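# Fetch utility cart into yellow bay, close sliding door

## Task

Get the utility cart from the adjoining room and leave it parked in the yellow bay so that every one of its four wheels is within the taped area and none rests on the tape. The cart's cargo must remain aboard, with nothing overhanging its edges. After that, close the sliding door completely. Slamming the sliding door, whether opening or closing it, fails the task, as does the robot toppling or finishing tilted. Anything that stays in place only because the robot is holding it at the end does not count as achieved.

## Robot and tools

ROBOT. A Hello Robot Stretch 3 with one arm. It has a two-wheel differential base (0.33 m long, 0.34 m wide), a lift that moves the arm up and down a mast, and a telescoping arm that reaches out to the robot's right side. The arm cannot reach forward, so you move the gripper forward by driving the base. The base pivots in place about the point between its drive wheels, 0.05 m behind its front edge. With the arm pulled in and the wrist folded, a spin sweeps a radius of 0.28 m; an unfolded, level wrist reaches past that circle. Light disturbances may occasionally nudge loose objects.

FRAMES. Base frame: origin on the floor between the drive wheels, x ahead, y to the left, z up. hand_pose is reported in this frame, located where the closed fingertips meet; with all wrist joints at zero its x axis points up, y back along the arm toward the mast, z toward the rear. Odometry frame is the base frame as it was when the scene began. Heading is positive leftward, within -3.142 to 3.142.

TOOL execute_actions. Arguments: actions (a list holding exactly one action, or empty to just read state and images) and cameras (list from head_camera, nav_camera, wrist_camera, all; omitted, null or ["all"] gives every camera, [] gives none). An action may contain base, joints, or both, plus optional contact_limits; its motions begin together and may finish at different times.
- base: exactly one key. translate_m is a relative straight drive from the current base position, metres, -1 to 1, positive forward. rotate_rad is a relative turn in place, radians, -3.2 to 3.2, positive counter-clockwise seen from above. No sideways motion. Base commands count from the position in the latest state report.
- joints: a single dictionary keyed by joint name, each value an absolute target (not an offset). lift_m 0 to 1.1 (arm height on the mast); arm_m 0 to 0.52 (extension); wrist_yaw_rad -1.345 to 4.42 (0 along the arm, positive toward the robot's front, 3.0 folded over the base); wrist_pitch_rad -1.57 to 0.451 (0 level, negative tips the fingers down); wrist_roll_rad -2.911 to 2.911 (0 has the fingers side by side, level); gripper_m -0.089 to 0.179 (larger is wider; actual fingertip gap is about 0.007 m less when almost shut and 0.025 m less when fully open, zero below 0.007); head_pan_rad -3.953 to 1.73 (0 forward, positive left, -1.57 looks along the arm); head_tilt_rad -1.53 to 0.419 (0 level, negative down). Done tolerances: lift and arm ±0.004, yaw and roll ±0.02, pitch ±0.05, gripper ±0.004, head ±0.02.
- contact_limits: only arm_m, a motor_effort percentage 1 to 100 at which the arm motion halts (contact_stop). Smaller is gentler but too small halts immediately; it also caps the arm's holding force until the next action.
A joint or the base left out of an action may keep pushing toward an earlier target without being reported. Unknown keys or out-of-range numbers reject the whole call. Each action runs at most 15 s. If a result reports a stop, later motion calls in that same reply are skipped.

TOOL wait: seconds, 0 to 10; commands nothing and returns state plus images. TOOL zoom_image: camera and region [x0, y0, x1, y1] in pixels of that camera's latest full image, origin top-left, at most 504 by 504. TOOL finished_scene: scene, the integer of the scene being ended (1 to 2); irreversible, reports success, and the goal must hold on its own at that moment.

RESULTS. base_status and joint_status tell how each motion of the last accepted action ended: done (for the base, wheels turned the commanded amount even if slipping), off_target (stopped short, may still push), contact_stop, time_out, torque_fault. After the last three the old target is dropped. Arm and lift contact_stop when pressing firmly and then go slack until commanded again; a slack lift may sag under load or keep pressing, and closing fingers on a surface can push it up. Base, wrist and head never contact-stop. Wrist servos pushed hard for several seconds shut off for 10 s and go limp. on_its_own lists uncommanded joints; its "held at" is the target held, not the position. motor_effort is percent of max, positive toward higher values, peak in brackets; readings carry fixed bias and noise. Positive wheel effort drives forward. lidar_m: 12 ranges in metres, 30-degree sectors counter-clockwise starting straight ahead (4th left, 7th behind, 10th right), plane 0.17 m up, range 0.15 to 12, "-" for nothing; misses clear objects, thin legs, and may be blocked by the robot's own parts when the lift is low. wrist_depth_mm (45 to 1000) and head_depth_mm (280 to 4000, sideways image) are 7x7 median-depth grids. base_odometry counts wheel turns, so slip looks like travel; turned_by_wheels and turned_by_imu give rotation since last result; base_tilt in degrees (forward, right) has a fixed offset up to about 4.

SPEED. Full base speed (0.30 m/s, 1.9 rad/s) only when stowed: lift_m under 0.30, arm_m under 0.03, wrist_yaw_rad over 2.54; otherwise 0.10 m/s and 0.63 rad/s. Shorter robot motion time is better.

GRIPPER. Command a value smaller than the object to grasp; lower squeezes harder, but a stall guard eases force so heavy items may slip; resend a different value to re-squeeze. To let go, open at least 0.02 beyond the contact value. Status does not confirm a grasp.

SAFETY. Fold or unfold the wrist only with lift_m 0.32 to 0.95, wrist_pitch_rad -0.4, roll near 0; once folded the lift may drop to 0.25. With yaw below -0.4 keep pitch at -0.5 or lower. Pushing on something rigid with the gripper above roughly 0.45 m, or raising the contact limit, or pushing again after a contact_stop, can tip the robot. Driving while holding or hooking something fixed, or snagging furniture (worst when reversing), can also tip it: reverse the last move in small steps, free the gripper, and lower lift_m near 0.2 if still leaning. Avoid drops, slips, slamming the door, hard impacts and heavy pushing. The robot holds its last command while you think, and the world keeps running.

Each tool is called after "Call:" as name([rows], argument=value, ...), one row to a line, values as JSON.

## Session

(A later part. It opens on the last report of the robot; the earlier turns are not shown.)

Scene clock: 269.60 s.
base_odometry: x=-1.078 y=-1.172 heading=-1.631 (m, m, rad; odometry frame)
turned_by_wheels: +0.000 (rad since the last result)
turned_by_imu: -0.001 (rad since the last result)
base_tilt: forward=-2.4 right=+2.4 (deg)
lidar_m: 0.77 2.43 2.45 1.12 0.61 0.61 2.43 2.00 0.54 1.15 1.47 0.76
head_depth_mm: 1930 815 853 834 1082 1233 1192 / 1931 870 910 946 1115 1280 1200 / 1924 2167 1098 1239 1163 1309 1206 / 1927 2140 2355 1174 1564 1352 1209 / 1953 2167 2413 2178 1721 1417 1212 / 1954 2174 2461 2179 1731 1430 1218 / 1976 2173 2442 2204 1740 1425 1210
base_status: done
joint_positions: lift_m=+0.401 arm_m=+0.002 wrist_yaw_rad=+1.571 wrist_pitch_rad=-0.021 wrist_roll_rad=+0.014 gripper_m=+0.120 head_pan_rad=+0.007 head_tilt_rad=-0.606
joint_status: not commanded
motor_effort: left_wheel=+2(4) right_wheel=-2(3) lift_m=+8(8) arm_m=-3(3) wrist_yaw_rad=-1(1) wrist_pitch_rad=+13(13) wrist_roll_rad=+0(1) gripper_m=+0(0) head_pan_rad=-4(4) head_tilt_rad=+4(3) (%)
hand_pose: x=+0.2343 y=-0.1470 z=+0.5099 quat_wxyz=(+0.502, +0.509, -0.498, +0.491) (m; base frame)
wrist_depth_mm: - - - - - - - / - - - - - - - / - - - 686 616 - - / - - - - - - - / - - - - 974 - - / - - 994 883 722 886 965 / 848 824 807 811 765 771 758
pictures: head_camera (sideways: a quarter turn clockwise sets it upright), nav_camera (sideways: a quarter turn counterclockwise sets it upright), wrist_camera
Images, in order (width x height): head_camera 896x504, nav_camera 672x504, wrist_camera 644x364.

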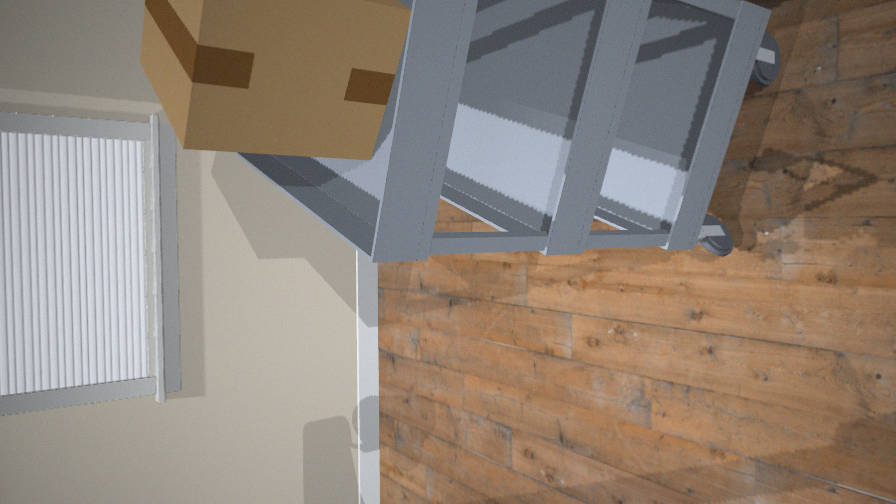

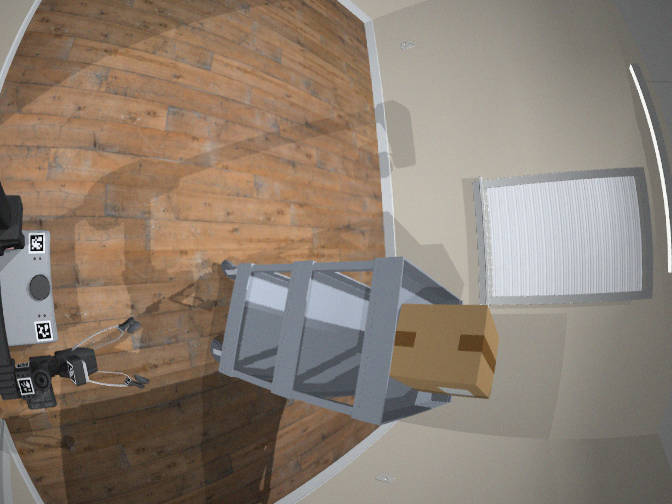

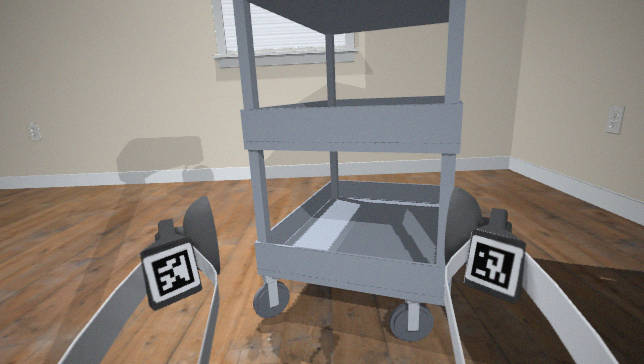

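Call:
execute_actions([
  {"base":{"translate_m":0.33},"joints":{"wrist_roll_rad":1.57,"gripper_m":0.15,"arm_m":0.055,"head_tilt_rad":-0.9,"head_pan_rad":-0.2}},
])

Scene clock: 288.67 s.
base_odometry: x=-1.098 y=-1.502 heading=-1.631 (m, m, rad; odometry frame)
turned_by_wheels: +0.000 (rad since the last result)
turned_by_imu: +0.000 (rad since the last result)
base_tilt: forward=-2.3 right=+2.4 (deg)
lidar_m: 0.46 2.09 2.45 2.36 0.88 0.79 2.76 0.76 0.88 1.41 0.50 0.45
head_depth_mm: 499 545 661 611 903 1192 1109 / 512 571 667 628 912 1164 1096 / 528 597 686 956 935 1185 1099 / 572 832 708 957 938 1210 1101 / 1778 1932 709 731 1326 1232 1104 / 1743 2033 1928 1607 1400 1238 1111 / 1717 1971 1916 1623 1405 1250 1118
base_status: done
joint_positions: lift_m=+0.401 arm_m=+0.055 wrist_yaw_rad=+1.571 wrist_pitch_rad=-0.021 wrist_roll_rad=+1.569 gripper_m=+0.150 head_pan_rad=-0.193 head_tilt_rad=-0.889
joint_status: all done
motor_effort: left_wheel=+2(6) right_wheel=-2(3) lift_m=+7(8) arm_m=+4(4) wrist_yaw_rad=-1(1) wrist_pitch_rad=+13(13) wrist_roll_rad=+0(3) gripper_m=+1(95) head_pan_rad=-4(28) head_tilt_rad=-7(33) (%)
hand_pose: x=+0.2343 y=-0.1996 z=+0.5097 quat_wxyz=(+0.009, +0.707, -0.707, -0.007) (m; base frame)
wrist_depth_mm: 344 501 - 269 - 624 415 / 341 496 - 291 912 625 423 / 338 491 976 316 972 627 420 / 346 486 - 348 - 633 363 / 378 417 - 388 - 664 396 / - - - 444 - 473 466 / - - - - - 924 646
pictures: head_camera (sideways: a quarter turn clockwise sets it upright), nav_camera (sideways: a quarter turn counterclockwise sets it upright), wrist_camera
Images, in order (width x height): head_camera 896x504, nav_camera 672x504, wrist_camera 644x364.

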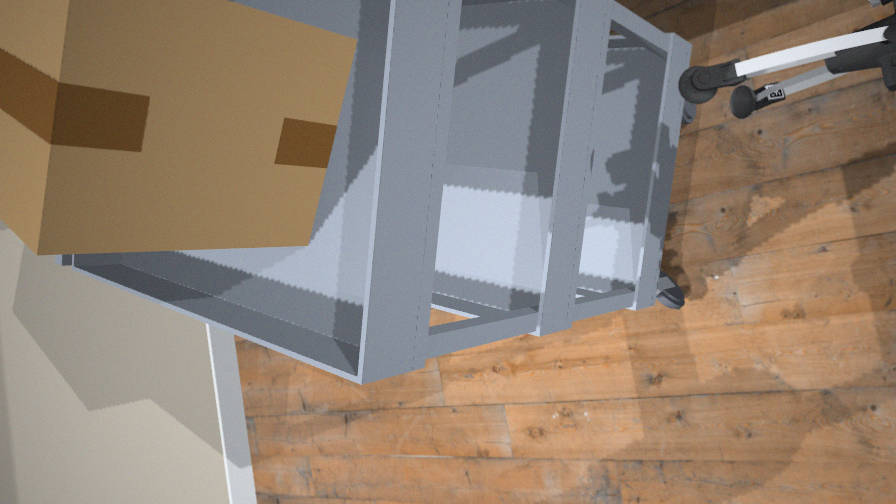

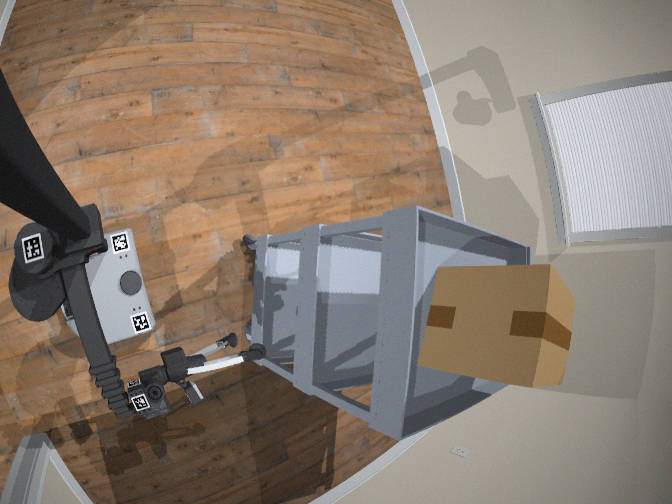

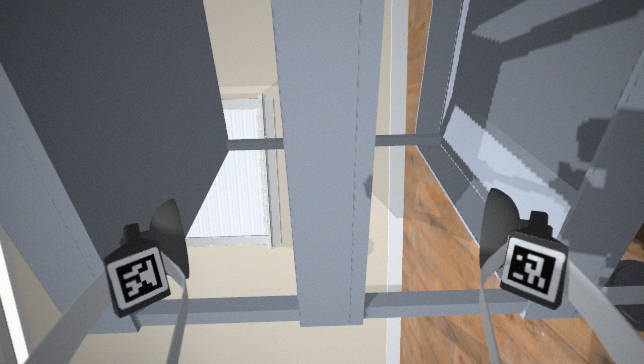

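Call:
execute_actions([
  {"base":{"translate_m":0.12}},
])

Scene clock: 295.13 s.
base_odometry: x=-1.105 y=-1.621 heading=-1.631 (m, m, rad; odometry frame)
turned_by_wheels: +0.000 (rad since the last result)
turned_by_imu: +0.000 (rad since the last result)
base_tilt: forward=-2.3 right=+2.3 (deg)
lidar_m: 0.34 1.96 2.45 2.35 1.05 0.89 2.88 0.86 1.05 1.41 0.38 0.34
head_depth_mm: 475 444 522 594 829 922 1115 / 481 463 550 606 846 1064 1100 / 503 485 579 612 847 1072 1094 / 1668 832 708 616 869 1105 1105 / 1669 1935 729 589 780 1212 1106 / 1643 1900 1902 1628 1404 1241 1105 / 1611 1878 1924 1626 1405 1248 1113
base_status: done
joint_positions: lift_m=+0.401 arm_m=+0.055 wrist_yaw_rad=+1.571 wrist_pitch_rad=-0.021 wrist_roll_rad=+1.569 gripper_m=+0.150 head_pan_rad=-0.193 head_tilt_rad=-0.889
joint_status: not commanded
motor_effort: left_wheel=+1(5) right_wheel=-2(2) lift_m=+8(8) arm_m=+4(4) wrist_yaw_rad=-2(1) wrist_pitch_rad=+13(13) wrist_roll_rad=+0(0) gripper_m=+1(0) head_pan_rad=-5(5) head_tilt_rad=-6(7) (%)
hand_pose: x=+0.2343 y=-0.1996 z=+0.5097 quat_wxyz=(+0.009, +0.707, -0.707, -0.007) (m; base frame)
wrist_depth_mm: 340 500 - 166 171 622 417 / 341 494 - 180 186 628 419 / 338 491 845 195 831 624 419 / 335 487 - 214 802 635 424 / 335 421 - 237 - - 426 / 332 - - 265 - 990 391 / 314 - - 303 - 806 365
pictures: head_camera (sideways: a quarter turn clockwise sets it upright), nav_camera (sideways: a quarter turn counterclockwise sets it upright), wrist_camera
Images, in order (width x height): head_camera 896x504, nav_camera 672x504, wrist_camera 644x364.

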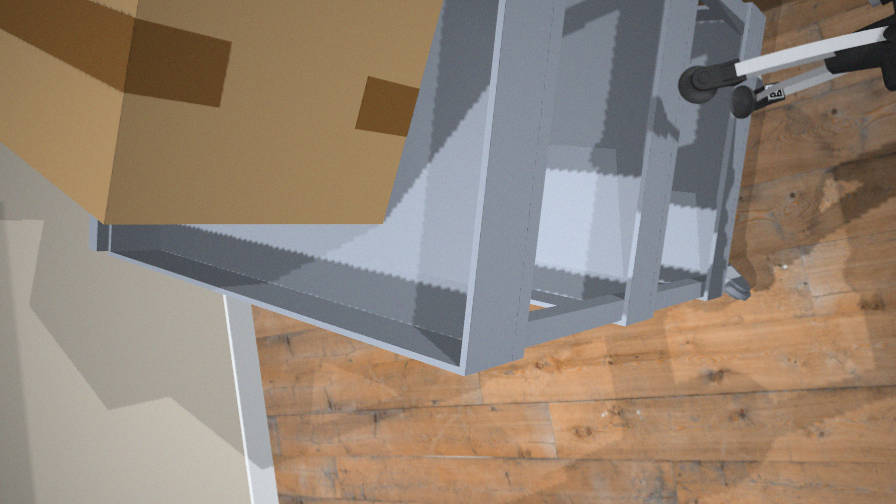

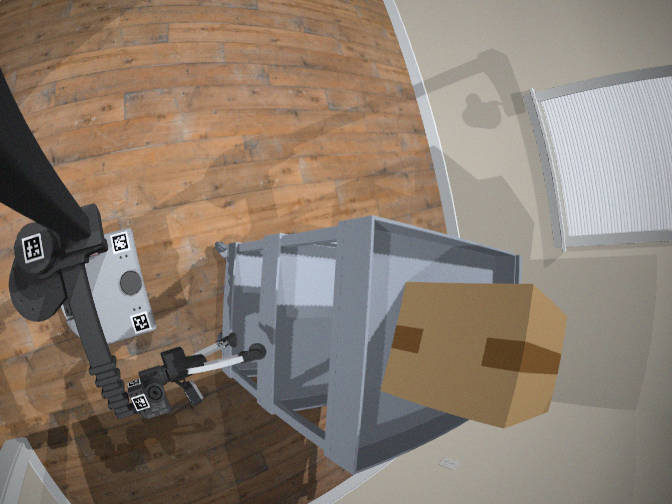

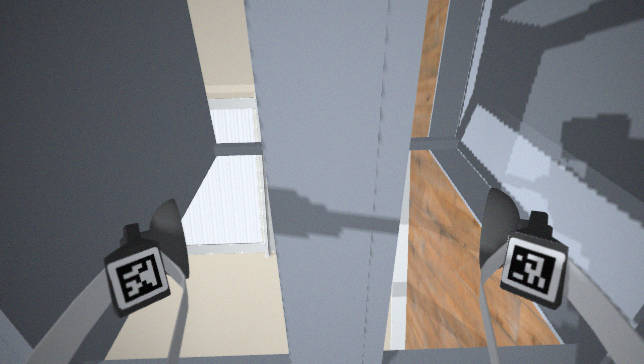

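Call:
execute_actions([
  {"base":{"translate_m":0.08}},
], cameras=["wrist_camera","nav_camera"])

Call:
execute_actions([
  {"joints":{"gripper_m":0.03}},
], cameras=["wrist_camera","nav_camera"])

Scene clock: 299.23 s.
base_odometry: x=-1.110 y=-1.701 heading=-1.631 (m, m, rad; odometry frame)
turned_by_wheels: +0.000 (rad since the last result)
turned_by_imu: +0.000 (rad since the last result)
base_tilt: forward=-2.4 right=+2.4 (deg)
lidar_m: 0.27 1.88 2.45 2.36 1.16 0.96 2.96 0.93 1.16 1.41 0.30 0.26
head_depth_mm: 476 392 442 535 527 780 1014 / 480 402 465 567 519 791 1067 / 1615 422 498 588 542 807 1081 / 1629 857 705 615 543 808 1084 / 1608 1844 1891 604 530 1190 1104 / 1575 1798 1921 1616 1398 1243 1114 / 1548 1782 1941 1630 1412 1246 1109
base_status: done
joint_positions: lift_m=+0.401 arm_m=+0.055 wrist_yaw_rad=+1.571 wrist_pitch_rad=-0.021 wrist_roll_rad=+1.569 gripper_m=+0.150 head_pan_rad=-0.193 head_tilt_rad=-0.889
joint_status: not commanded
motor_effort: left_wheel=+2(5) right_wheel=-2(4) lift_m=+7(8) arm_m=+4(3) wrist_yaw_rad=-1(1) wrist_pitch_rad=+13(13) wrist_roll_rad=+0(0) gripper_m=+1(1) head_pan_rad=-4(4) head_tilt_rad=-6(6) (%)
hand_pose: x=+0.2343 y=-0.1996 z=+0.5097 quat_wxyz=(+0.009, +0.707, -0.707, -0.007) (m; base frame)
wrist_depth_mm: 344 496 97 97 98 512 420 / 342 496 106 105 106 544 417 / 339 489 118 114 115 592 423 / 339 485 130 125 126 593 424 / 334 417 - 139 140 - 427 / 333 - - 156 160 999 395 / 316 - - 177 183 919 393
pictures: nav_camera (sideways: a quarter turn counterclockwise sets it upright), wrist_camera
Images, in order (width x height): nav_camera 672x504, wrist_camera 644x364.

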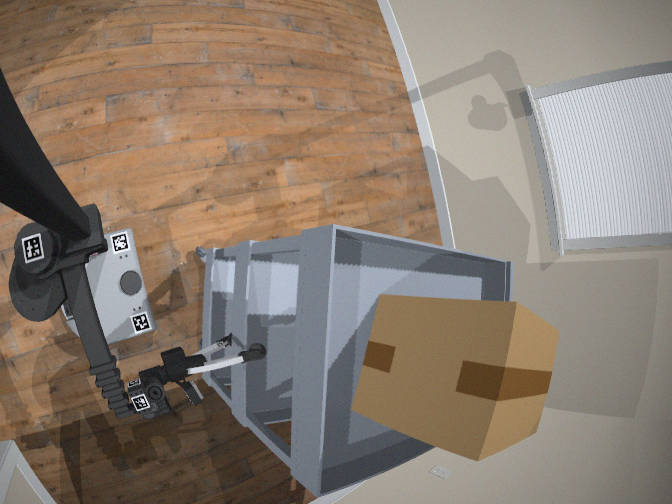

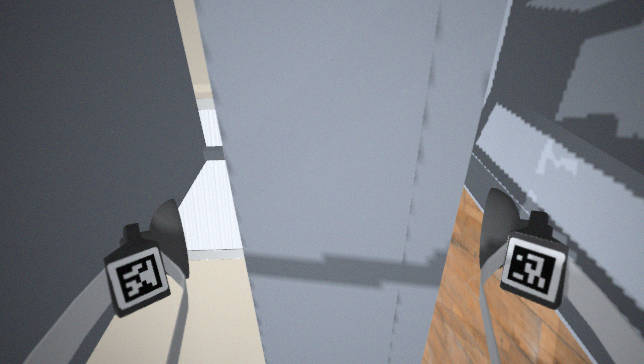

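Scene clock: 301.07 s.
base_odometry: x=-1.110 y=-1.701 heading=-1.630 (m, m, rad; odometry frame)
turned_by_wheels: +0.000 (rad since the last result)
turned_by_imu: +0.001 (rad since the last result)
base_tilt: forward=-2.3 right=+2.4 (deg)
lidar_m: 0.26 1.88 2.44 2.36 1.16 0.95 2.96 0.93 1.16 1.41 0.29 0.26
head_depth_mm: 475 388 436 528 527 767 1010 / 479 400 459 561 530 790 1064 / 1630 418 493 586 531 800 1086 / 1621 860 706 616 544 810 1085 / 1604 1858 1904 602 527 1195 1106 / 1579 1802 1915 1618 1408 1242 1108 / 1543 1798 1929 1627 1403 1245 1112
base_status: not commanded
joint_positions: lift_m=+0.401 arm_m=+0.055 wrist_yaw_rad=+1.568 wrist_pitch_rad=-0.038 wrist_roll_rad=+1.579 gripper_m=+0.032 head_pan_rad=-0.193 head_tilt_rad=-0.889
joint_status: all done
motor_effort: left_wheel=+3(3) right_wheel=-12(16) lift_m=+11(11) arm_m=+4(4) wrist_yaw_rad=+3(3) wrist_pitch_rad=+23(27) wrist_roll_rad=-4(4) gripper_m=-39(100) head_pan_rad=-4(4) head_tilt_rad=-7(7) (%)
hand_pose: x=+0.2338 y=-0.2004 z=+0.5052 quat_wxyz=(+0.011, +0.706, -0.708, -0.016) (m; base frame)
wrist_depth_mm: 348 485 93 95 96 519 404 / 345 521 101 102 103 557 406 / 351 511 110 111 112 569 410 / 347 509 122 121 123 613 414 / 346 498 133 134 136 525 422 / 342 460 154 150 155 911 409 / 338 - - 170 178 906 372
pictures: nav_camera (sideways: a quarter turn counterclockwise sets it upright), wrist_camera
Images, in order (width x height): nav_camera 672x504, wrist_camera 644x364.

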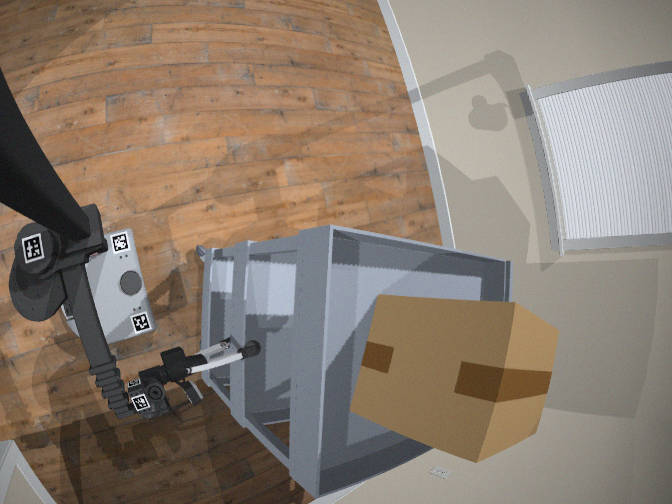

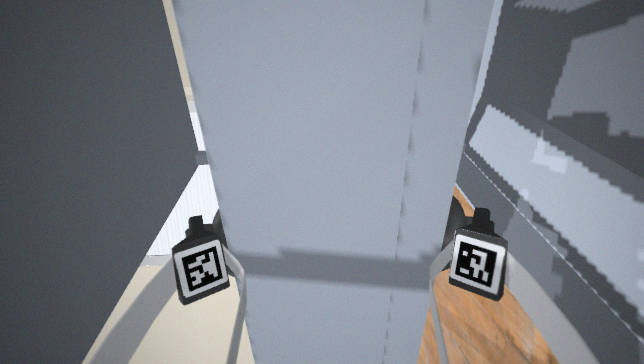

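Call:
execute_actions([
  {"base":{"translate_m":-0.2}},
])

Scene clock: 306.20 s.
base_odometry: x=-1.098 y=-1.502 heading=-1.630 (m, m, rad; odometry frame)
turned_by_wheels: +0.000 (rad since the last result)
turned_by_imu: +0.002 (rad since the last result)
base_tilt: forward=-2.4 right=+2.4 (deg)
lidar_m: 0.21 2.08 2.45 2.36 0.87 0.80 2.76 0.77 0.88 1.41 0.30 0.22
head_depth_mm: 475 383 425 529 526 788 1078 / 479 385 430 535 529 776 1078 / 484 389 433 541 531 754 1063 / 1769 805 691 589 535 681 1055 / 1785 826 728 615 535 1179 1110 / 1750 1964 1853 1624 1410 1242 1110 / 1703 1974 1897 1634 1409 1243 1117
base_status: done
joint_positions: lift_m=+0.401 arm_m=+0.055 wrist_yaw_rad=+1.491 wrist_pitch_rad=-0.047 wrist_roll_rad=+1.562 gripper_m=+0.056 head_pan_rad=-0.193 head_tilt_rad=-0.889
joint_status: not commanded
on_its_own: wrist_yaw_rad is held at +1.508, not at your +1.570, by its stall guard, which is not easing now; gripper_m is held at +0.055, not at your +0.030, by its stall guard, which is not easing now; wrist_yaw_rad is at rest, and its effort (+21) is outside its rest range (-12 to +12)
motor_effort: left_wheel=+1(4) right_wheel=-5(24) lift_m=+11(11) arm_m=-1(3) wrist_yaw_rad=+21(59) wrist_pitch_rad=+29(29) wrist_roll_rad=+3(4) gripper_m=-26(34) head_pan_rad=-4(2) head_tilt_rad=-6(6) (%)
hand_pose: x=+0.2326 y=-0.2204 z=+0.5028 quat_wxyz=(+0.020, +0.678, -0.734, -0.015) (m; base frame)
wrist_depth_mm: 351 - 130 131 132 552 400 / 349 524 133 133 135 591 403 / 349 518 136 136 138 601 408 / 343 514 140 140 142 598 408 / 350 509 142 143 145 552 411 / 349 476 146 146 148 561 411 / 349 - - 150 152 875 398
pictures: head_camera (sideways: a quarter turn clockwise sets it upright), nav_camera (sideways: a quarter turn counterclockwise sets it upright), wrist_camera
Images, in order (width x height): head_camera 896x504, nav_camera 672x504, wrist_camera 644x364.

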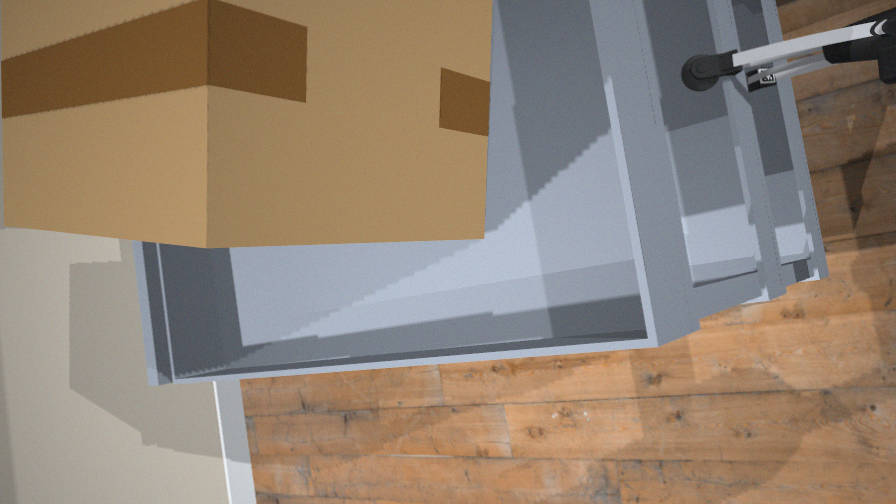

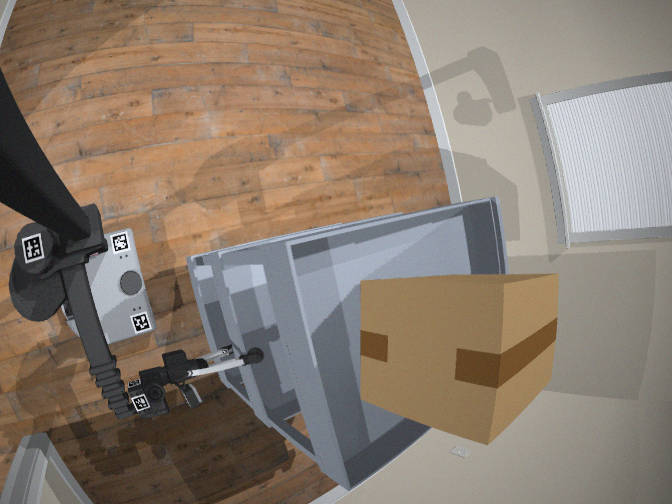

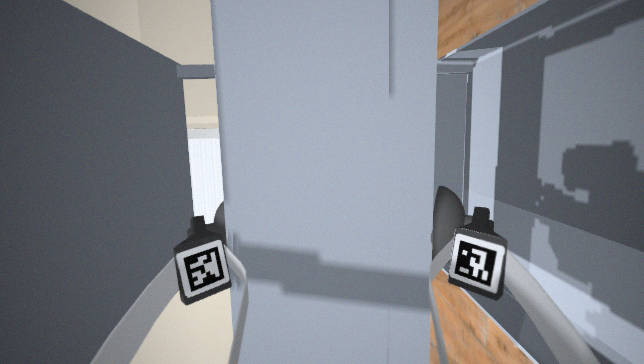

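Call:
execute_actions([
  {"base":{"rotate_rad":-0.12},"joints":{"arm_m":0.0,"gripper_m":0.02,"wrist_yaw_rad":1.57}},
], cameras=[])

Call:
execute_actions([
  {"base":{"translate_m":-0.5},"joints":{"head_pan_rad":-0.3,"head_tilt_rad":-1.0}},
])

Scene clock: 324.57 s.
base_odometry: x=-1.098 y=-1.502 heading=-1.750 (m, m, rad; odometry frame)
turned_by_wheels: -0.120 (rad since the last result)
turned_by_imu: -0.120 (rad since the last result)
base_tilt: forward=-2.4 right=+2.4 (deg)
lidar_m: 0.20 0.20 2.55 2.36 1.00 0.79 2.76 0.76 0.77 1.41 0.30 0.21
head_depth_mm: 519 373 409 554 526 797 1090 / 480 376 408 511 530 761 1086 / 484 378 406 508 532 739 1057 / 489 382 405 505 534 497 1002 / 513 384 404 544 536 490 1061 / 1751 814 733 621 537 483 1109 / 1690 1845 1779 1557 1384 1247 1111
base_status: done
joint_positions: lift_m=+0.401 arm_m=+0.003 wrist_yaw_rad=+1.520 wrist_pitch_rad=-0.045 wrist_roll_rad=+1.563 gripper_m=+0.026 head_pan_rad=-0.193 head_tilt_rad=-0.889
joint_status: wrist_yaw_rad off_target (ended at +1.520, target +1.570); gripper_m off_target (ended at +0.026, target +0.020); the others done
joint sent to its limit — the command would take arm_m past its lower limit, so that joint was sent only as far as its limit.
on_its_own: gripper_m is held at +0.024, not at your +0.020, by its stall guard, which is still easing; wrist_yaw_rad is at rest, and its effort (+64) is outside its rest range (-12 to +12)
motor_effort: left_wheel=-3(4) right_wheel=+5(21) lift_m=+12(11) arm_m=-8(8) wrist_yaw_rad=+64(70) wrist_pitch_rad=+27(29) wrist_roll_rad=+2(3) gripper_m=-41(100) head_pan_rad=-4(3) head_tilt_rad=-6(6) (%)
hand_pose: x=+0.2332 y=-0.1604 z=+0.5034 quat_wxyz=(+0.019, +0.689, -0.725, -0.014) (m; base frame)
wrist_depth_mm: 349 - 136 137 138 781 385 / 350 523 138 138 140 558 404 / 345 517 140 140 141 601 408 / 343 516 141 142 143 604 408 / 349 509 142 143 145 551 411 / 348 472 145 146 147 614 414 / 344 - - 147 149 576 397
pictures: none
No camera images: the call's "cameras" was empty. Leave "cameras" out to get every camera's image.

Scene clock: 330.67 s.
base_odometry: x=-1.009 y=-1.010 heading=-1.750 (m, m, rad; odometry frame)
turned_by_wheels: +0.000 (rad since the last result)
turned_by_imu: +0.002 (rad since the last result)
base_tilt: forward=-2.4 right=+2.3 (deg)
lidar_m: 0.15 0.15 0.16 0.84 0.46 2.44 2.26 2.29 0.56 0.53 0.40 0.19
head_depth_mm: 2059 1937 1664 568 1321 1184 1099 / 2248 1953 605 564 821 1188 - / 2322 1922 618 566 522 1143 1113 / 2341 348 428 541 507 771 1098 / 387 340 398 505 509 478 996 / 391 333 372 464 511 460 1058 / 392 327 349 429 513 462 1062
base_status: done
joint_positions: lift_m=+0.401 arm_m=+0.002 wrist_yaw_rad=+1.747 wrist_pitch_rad=-0.046 wrist_roll_rad=+1.554 gripper_m=+0.054 head_pan_rad=-0.293 head_tilt_rad=-0.988
joint_status: all done
on_its_own: wrist_yaw_rad is held at +1.718, not at your +1.570, by its stall guard, which is still easing; gripper_m is held at +0.053, not at your +0.020, by its stall guard, which is not easing now
motor_effort: left_wheel=+4(5) right_wheel=-9(25) lift_m=+11(11) arm_m=+1(8) wrist_yaw_rad=-36(80) wrist_pitch_rad=+28(28) wrist_roll_rad=+6(6) gripper_m=-26(42) head_pan_rad=-3(18) head_tilt_rad=-7(19) (%)
hand_pose: x=+0.2295 y=-0.1022 z=+0.5031 quat_wxyz=(+0.024, +0.766, -0.642, -0.009) (m; base frame)
wrist_depth_mm: - - 145 145 147 854 369 / 346 - 145 146 147 554 406 / 347 517 144 145 147 596 404 / 344 515 144 144 146 596 410 / 352 510 144 145 146 571 410 / 349 471 143 144 146 607 411 / 348 566 - 144 145 586 394
pictures: head_camera (sideways: a quarter turn clockwise sets it upright), nav_camera (sideways: a quarter turn counterclockwise sets it upright), wrist_camera
Images, in order (width x height): head_camera 896x504, nav_camera 672x504, wrist_camera 644x364.

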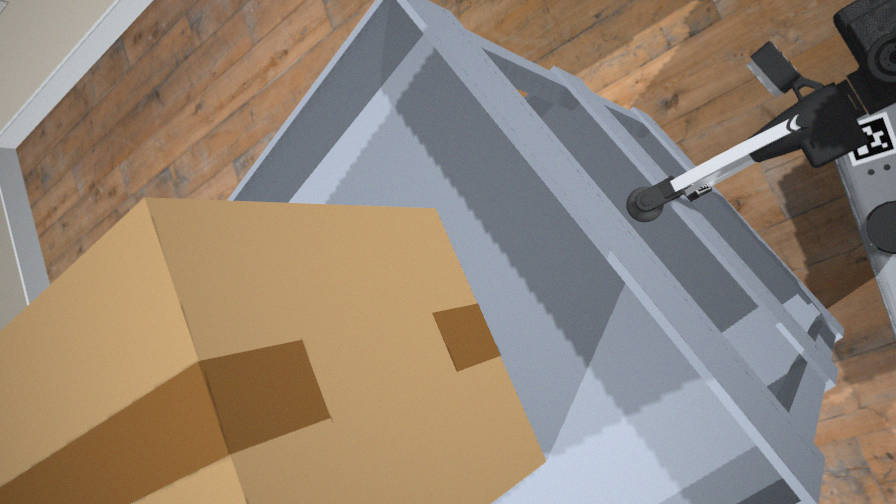

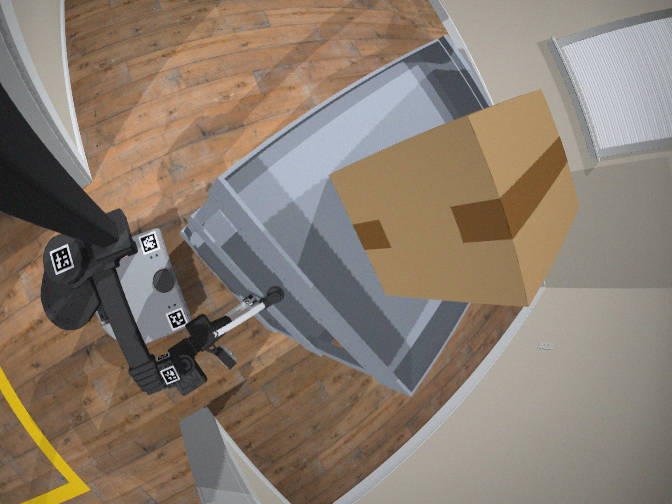

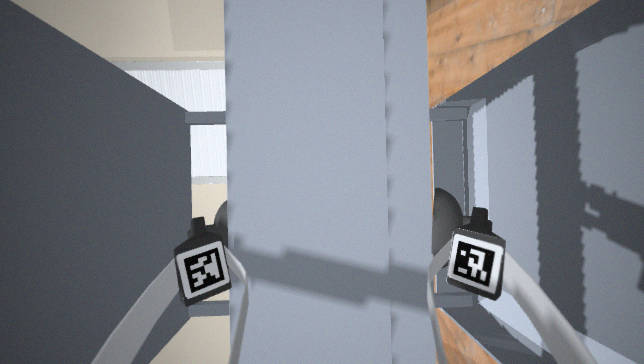

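Call:
execute_actions([
  {"base":{"rotate_rad":0.22},"joints":{"gripper_m":0.025,"wrist_yaw_rad":1.75,"head_tilt_rad":-0.8,"head_pan_rad":0.0}},
], cameras=["nav_camera"])

Call:
execute_actions([
  {"base":{"translate_m":-0.25}},
])

Scene clock: 360.23 s.
base_odometry: x=-1.009 y=-1.010 heading=-1.530 (m, m, rad; odometry frame)
turned_by_wheels: +0.219 (rad since the last result)
turned_by_imu: +0.216 (rad since the last result)
base_tilt: forward=-2.4 right=+2.3 (deg)
lidar_m: 0.19 0.19 2.34 0.47 0.48 2.30 2.26 1.90 0.53 0.76 0.31 0.21
head_depth_mm: 2085 446 363 414 524 484 743 / 2085 448 369 424 526 487 739 / 2122 453 375 430 530 488 723 / 2151 456 379 440 537 490 716 / 2208 2367 388 493 555 492 691 / 2222 2474 818 653 558 492 1072 / 2237 2551 2161 1765 1480 1233 1113
base_status: done
joint_positions: lift_m=+0.401 arm_m=+0.002 wrist_yaw_rad=+1.724 wrist_pitch_rad=-0.044 wrist_roll_rad=+1.559 gripper_m=+0.031 head_pan_rad=-0.007 head_tilt_rad=-0.803
joint_status: wrist_yaw_rad off_target (ended at +1.724, target +1.750); gripper_m off_target (ended at +0.031, target +0.025); the others done
on_its_own: wrist_yaw_rad is at rest, and its effort (+34) is outside its rest range (-12 to +12)
motor_effort: left_wheel=-3(8) right_wheel=+13(24) lift_m=+12(12) arm_m=-3(4) wrist_yaw_rad=+34(74) wrist_pitch_rad=+27(28) wrist_roll_rad=+4(6) gripper_m=-29(100) head_pan_rad=+6(32) head_tilt_rad=+2(23) (%)
hand_pose: x=+0.2306 y=-0.1083 z=+0.5036 quat_wxyz=(+0.021, +0.759, -0.651, -0.010) (m; base frame)
wrist_depth_mm: 348 528 120 121 122 570 402 / 346 521 125 125 127 594 404 / 347 517 130 130 132 601 406 / 351 514 136 135 137 605 410 / 350 510 140 141 142 575 408 / 349 469 147 147 150 537 412 / 345 - - 153 157 859 398
pictures: nav_camera (sideways: a quarter turn counterclockwise sets it upright)
Images, in order (width x height): nav_camera 672x504.

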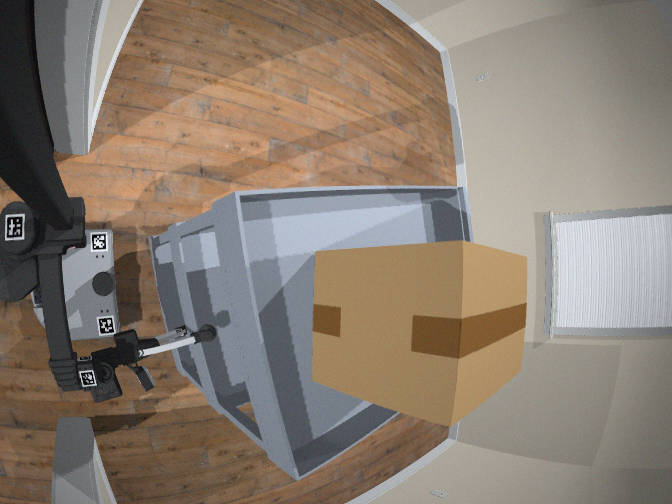

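Scene clock: 363.77 s.
base_odometry: x=-1.019 y=-0.760 heading=-1.530 (m, m, rad; odometry frame)
turned_by_wheels: +0.000 (rad since the last result)
turned_by_imu: +0.001 (rad since the last result)
base_tilt: forward=-2.4 right=+2.4 (deg)
lidar_m: 0.19 0.19 0.23 0.40 2.50 2.05 2.02 1.86 1.46 0.49 0.32 0.20
head_depth_mm: 2331 485 360 418 545 494 745 / 2288 448 362 411 518 487 734 / 2312 451 363 417 526 487 711 / 2333 455 367 422 531 490 700 / 2378 460 371 427 533 492 690 / 2440 2622 384 641 571 493 521 / 2465 2687 2012 674 554 472 1077
base_status: done
joint_positions: lift_m=+0.401 arm_m=+0.002 wrist_yaw_rad=+1.835 wrist_pitch_rad=-0.046 wrist_roll_rad=+1.568 gripper_m=+0.048 head_pan_rad=-0.007 head_tilt_rad=-0.803
joint_status: not commanded
on_its_own: wrist_yaw_rad is held at +1.811, not at your +1.750, by its stall guard, which is still easing; gripper_m is held at +0.047, not at your +0.025, by its stall guard, which is still easing
motor_effort: left_wheel=+1(9) right_wheel=-6(23) lift_m=+12(11) arm_m=+0(4) wrist_yaw_rad=-30(56) wrist_pitch_rad=+28(28) wrist_roll_rad=+0(4) gripper_m=-25(38) head_pan_rad=+4(5) head_tilt_rad=+2(2) (%)
hand_pose: x=+0.2247 y=-0.0803 z=+0.5031 quat_wxyz=(+0.020, +0.794, -0.608, -0.013) (m; base frame)
wrist_depth_mm: 352 532 116 117 118 586 401 / 348 523 122 122 124 590 402 / 345 519 128 128 130 595 406 / 350 512 136 135 137 602 406 / 350 508 141 142 144 568 411 / 347 466 151 151 153 533 416 / 344 - - 159 165 930 397
pictures: head_camera (sideways: a quarter turn clockwise sets it upright), nav_camera (sideways: a quarter turn counterclockwise sets it upright), wrist_camera
Images, in order (width x height): head_camera 896x504, nav_camera 672x504, wrist_camera 644x364.

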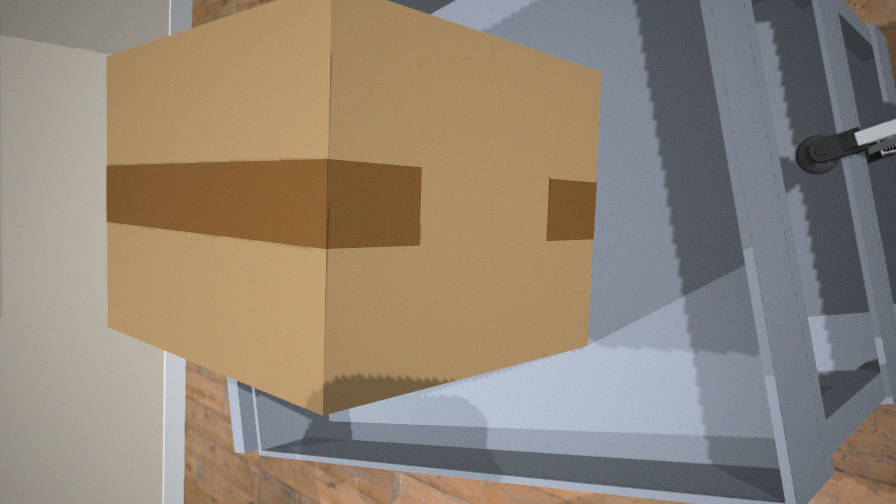

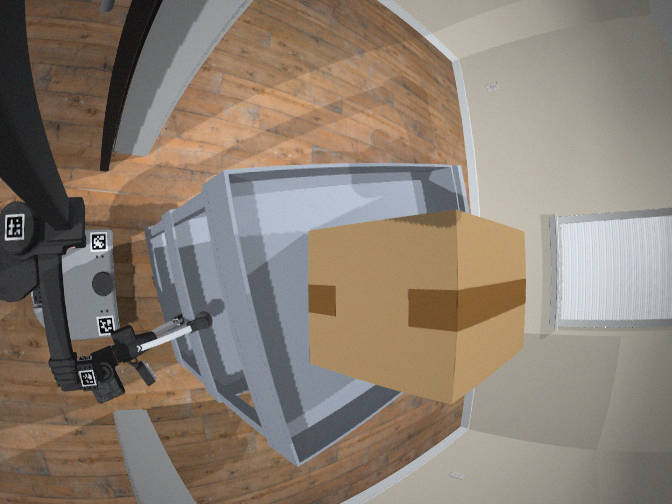

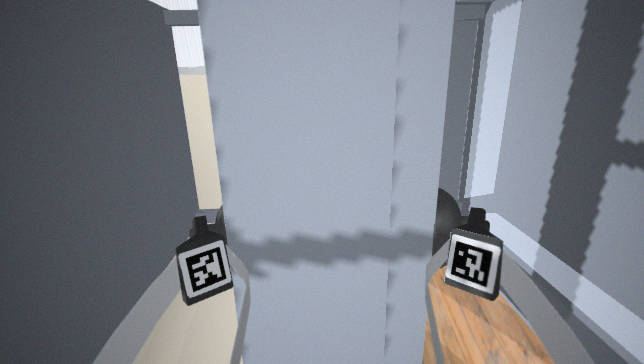

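Call:
execute_actions([
  {"base":{"translate_m":-0.4},"joints":{"gripper_m":0.02}},
])

Scene clock: 374.00 s.
base_odometry: x=-1.036 y=-0.360 heading=-1.530 (m, m, rad; odometry frame)
turned_by_wheels: +0.000 (rad since the last result)
turned_by_imu: +0.001 (rad since the last result)
base_tilt: forward=-2.3 right=+2.4 (deg)
lidar_m: 0.17 0.17 0.19 2.37 2.10 1.65 1.62 1.74 1.42 1.15 0.60 0.20
head_depth_mm: 2655 2660 2054 613 556 494 953 / 2665 2654 357 414 539 485 734 / 2678 453 353 397 502 489 699 / 2664 456 354 391 495 491 643 / 2744 458 357 386 488 492 456 / 2826 463 360 383 481 494 442 / 2804 2543 361 380 573 495 436
base_status: done
joint_positions: lift_m=+0.401 arm_m=+0.002 wrist_yaw_rad=+1.964 wrist_pitch_rad=-0.046 wrist_roll_rad=+1.568 gripper_m=+0.044 head_pan_rad=-0.007 head_tilt_rad=-0.803
joint_status: gripper_m off_target (ended at +0.044, target +0.020)
on_its_own: wrist_yaw_rad is held at +1.962, not at your +1.750, by its stall guard, which is not easing now; gripper_m is held at +0.043, not at your +0.020, by its stall guard, which is still easing
motor_effort: left_wheel=-1(6) right_wheel=-3(12) lift_m=+11(12) arm_m=+1(0) wrist_yaw_rad=-3(50) wrist_pitch_rad=+28(28) wrist_roll_rad=+0(0) gripper_m=-30(100) head_pan_rad=+4(3) head_tilt_rad=+2(1) (%)
hand_pose: x=+0.2140 y=-0.0490 z=+0.5031 quat_wxyz=(+0.020, +0.831, -0.555, -0.012) (m; base frame)
wrist_depth_mm: 350 532 118 119 120 591 402 / 350 525 124 123 125 592 401 / 346 522 129 129 131 594 408 / 351 516 137 136 138 599 410 / 349 510 141 142 144 569 412 / 346 466 150 150 153 553 415 / 344 569 574 158 162 603 399
pictures: head_camera (sideways: a quarter turn clockwise sets it upright), nav_camera (sideways: a quarter turn counterclockwise sets it upright), wrist_camera
Images, in order (width x height): head_camera 896x504, nav_camera 672x504, wrist_camera 644x364.

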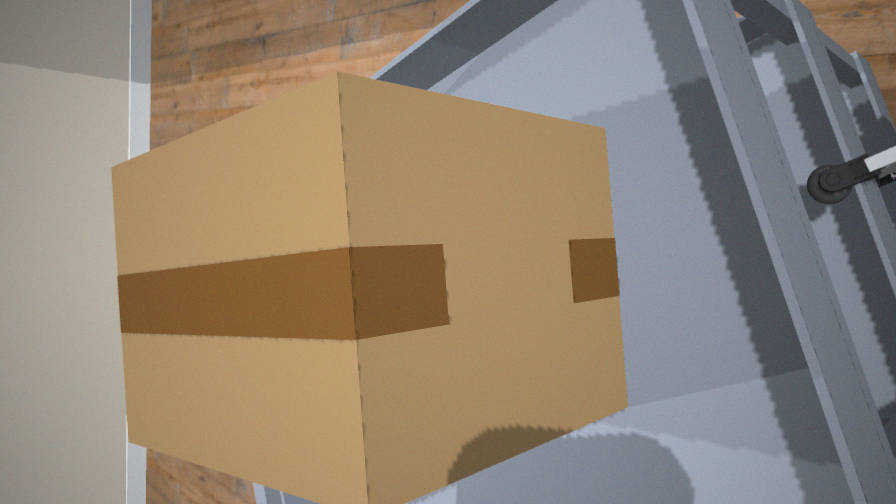

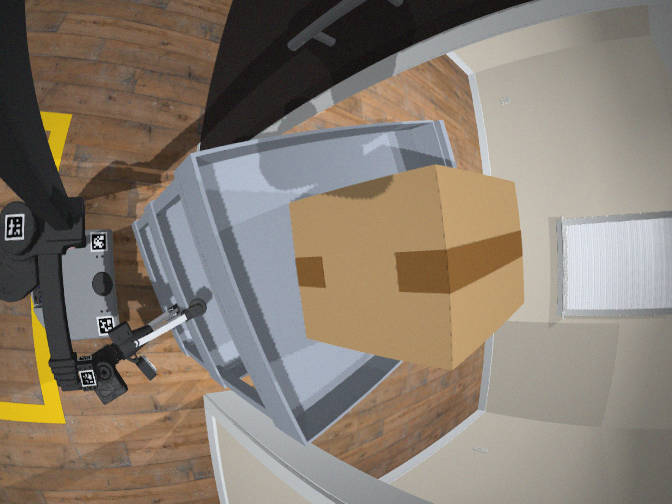

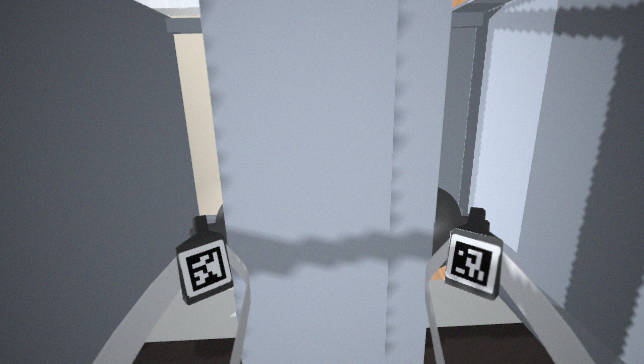

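Call:
execute_actions([
  {"base":{"rotate_rad":0.39},"joints":{"wrist_yaw_rad":1.57,"gripper_m":0.025,"head_pan_rad":0.2}},
])

Scene clock: 385.63 s.
base_odometry: x=-1.036 y=-0.360 heading=-1.141 (m, m, rad; odometry frame)
turned_by_wheels: +0.389 (rad since the last result)
turned_by_imu: +0.386 (rad since the last result)
base_tilt: forward=-2.4 right=+2.4 (deg)
lidar_m: 0.22 0.23 1.19 2.40 1.70 1.62 1.66 1.47 1.40 0.60 0.29 0.22
head_depth_mm: 2863 483 378 435 523 485 690 / 3008 2653 759 485 540 486 709 / 3254 2664 792 664 562 498 737 / 3189 2673 2112 1689 553 509 751 / 617 694 769 834 977 1223 1126 / 473 534 628 818 1182 1281 1131 / 473 561 656 1007 1427 1291 1133
base_status: done
joint_positions: lift_m=+0.401 arm_m=+0.002 wrist_yaw_rad=+1.535 wrist_pitch_rad=-0.044 wrist_roll_rad=+1.568 gripper_m=+0.031 head_pan_rad=+0.193 head_tilt_rad=-0.803
joint_status: wrist_yaw_rad off_target (ended at +1.535, target +1.570); gripper_m off_target (ended at +0.031, target +0.025); the others done
on_its_own: wrist_yaw_rad is at rest, and its effort (+45) is outside its rest range (-12 to +12)
motor_effort: left_wheel=-4(5) right_wheel=+16(20) lift_m=+12(11) arm_m=-1(1) wrist_yaw_rad=+45(100) wrist_pitch_rad=+27(28) wrist_roll_rad=+0(1) gripper_m=-36(100) head_pan_rad=+5(27) head_tilt_rad=+2(1) (%)
hand_pose: x=+0.2334 y=-0.1559 z=+0.5036 quat_wxyz=(+0.017, +0.694, -0.719, -0.015) (m; base frame)
wrist_depth_mm: 350 625 124 124 125 553 401 / 347 522 128 128 130 594 402 / 347 520 132 132 134 598 406 / 348 513 138 137 139 608 411 / 350 508 141 142 144 573 415 / 348 467 147 147 149 541 413 / 344 662 668 153 156 665 400
pictures: head_camera (sideways: a quarter turn clockwise sets it upright), nav_camera (sideways: a quarter turn counterclockwise sets it upright), wrist_camera
Images, in order (width x height): head_camera 896x504, nav_camera 672x504, wrist_camera 644x364.

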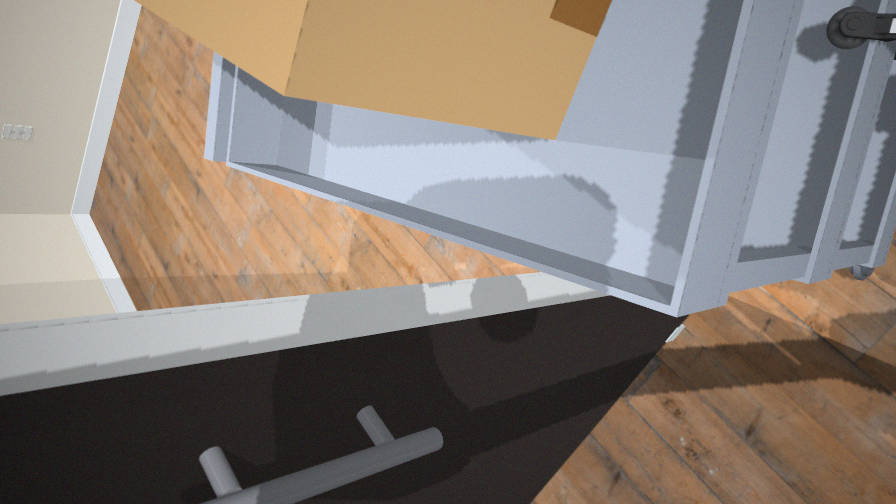

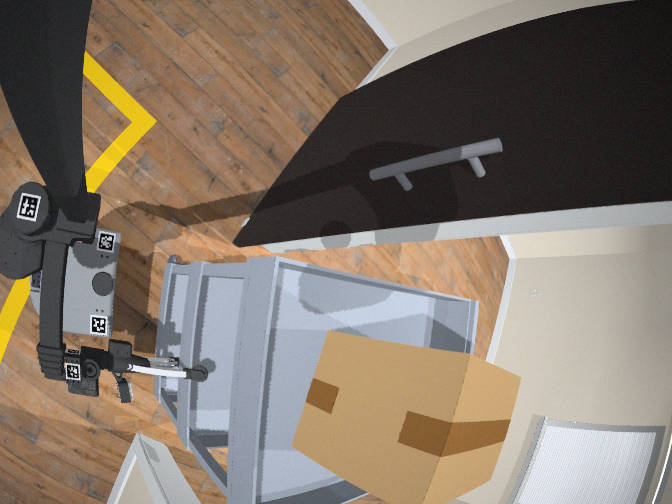

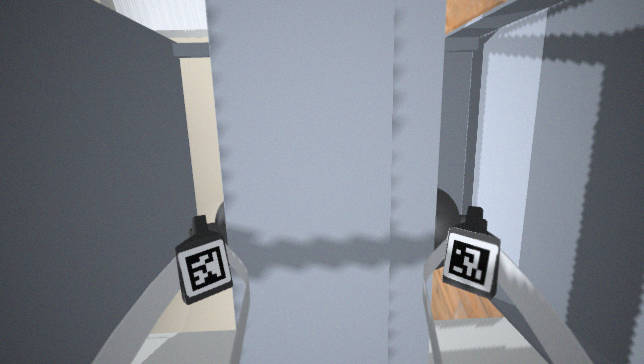

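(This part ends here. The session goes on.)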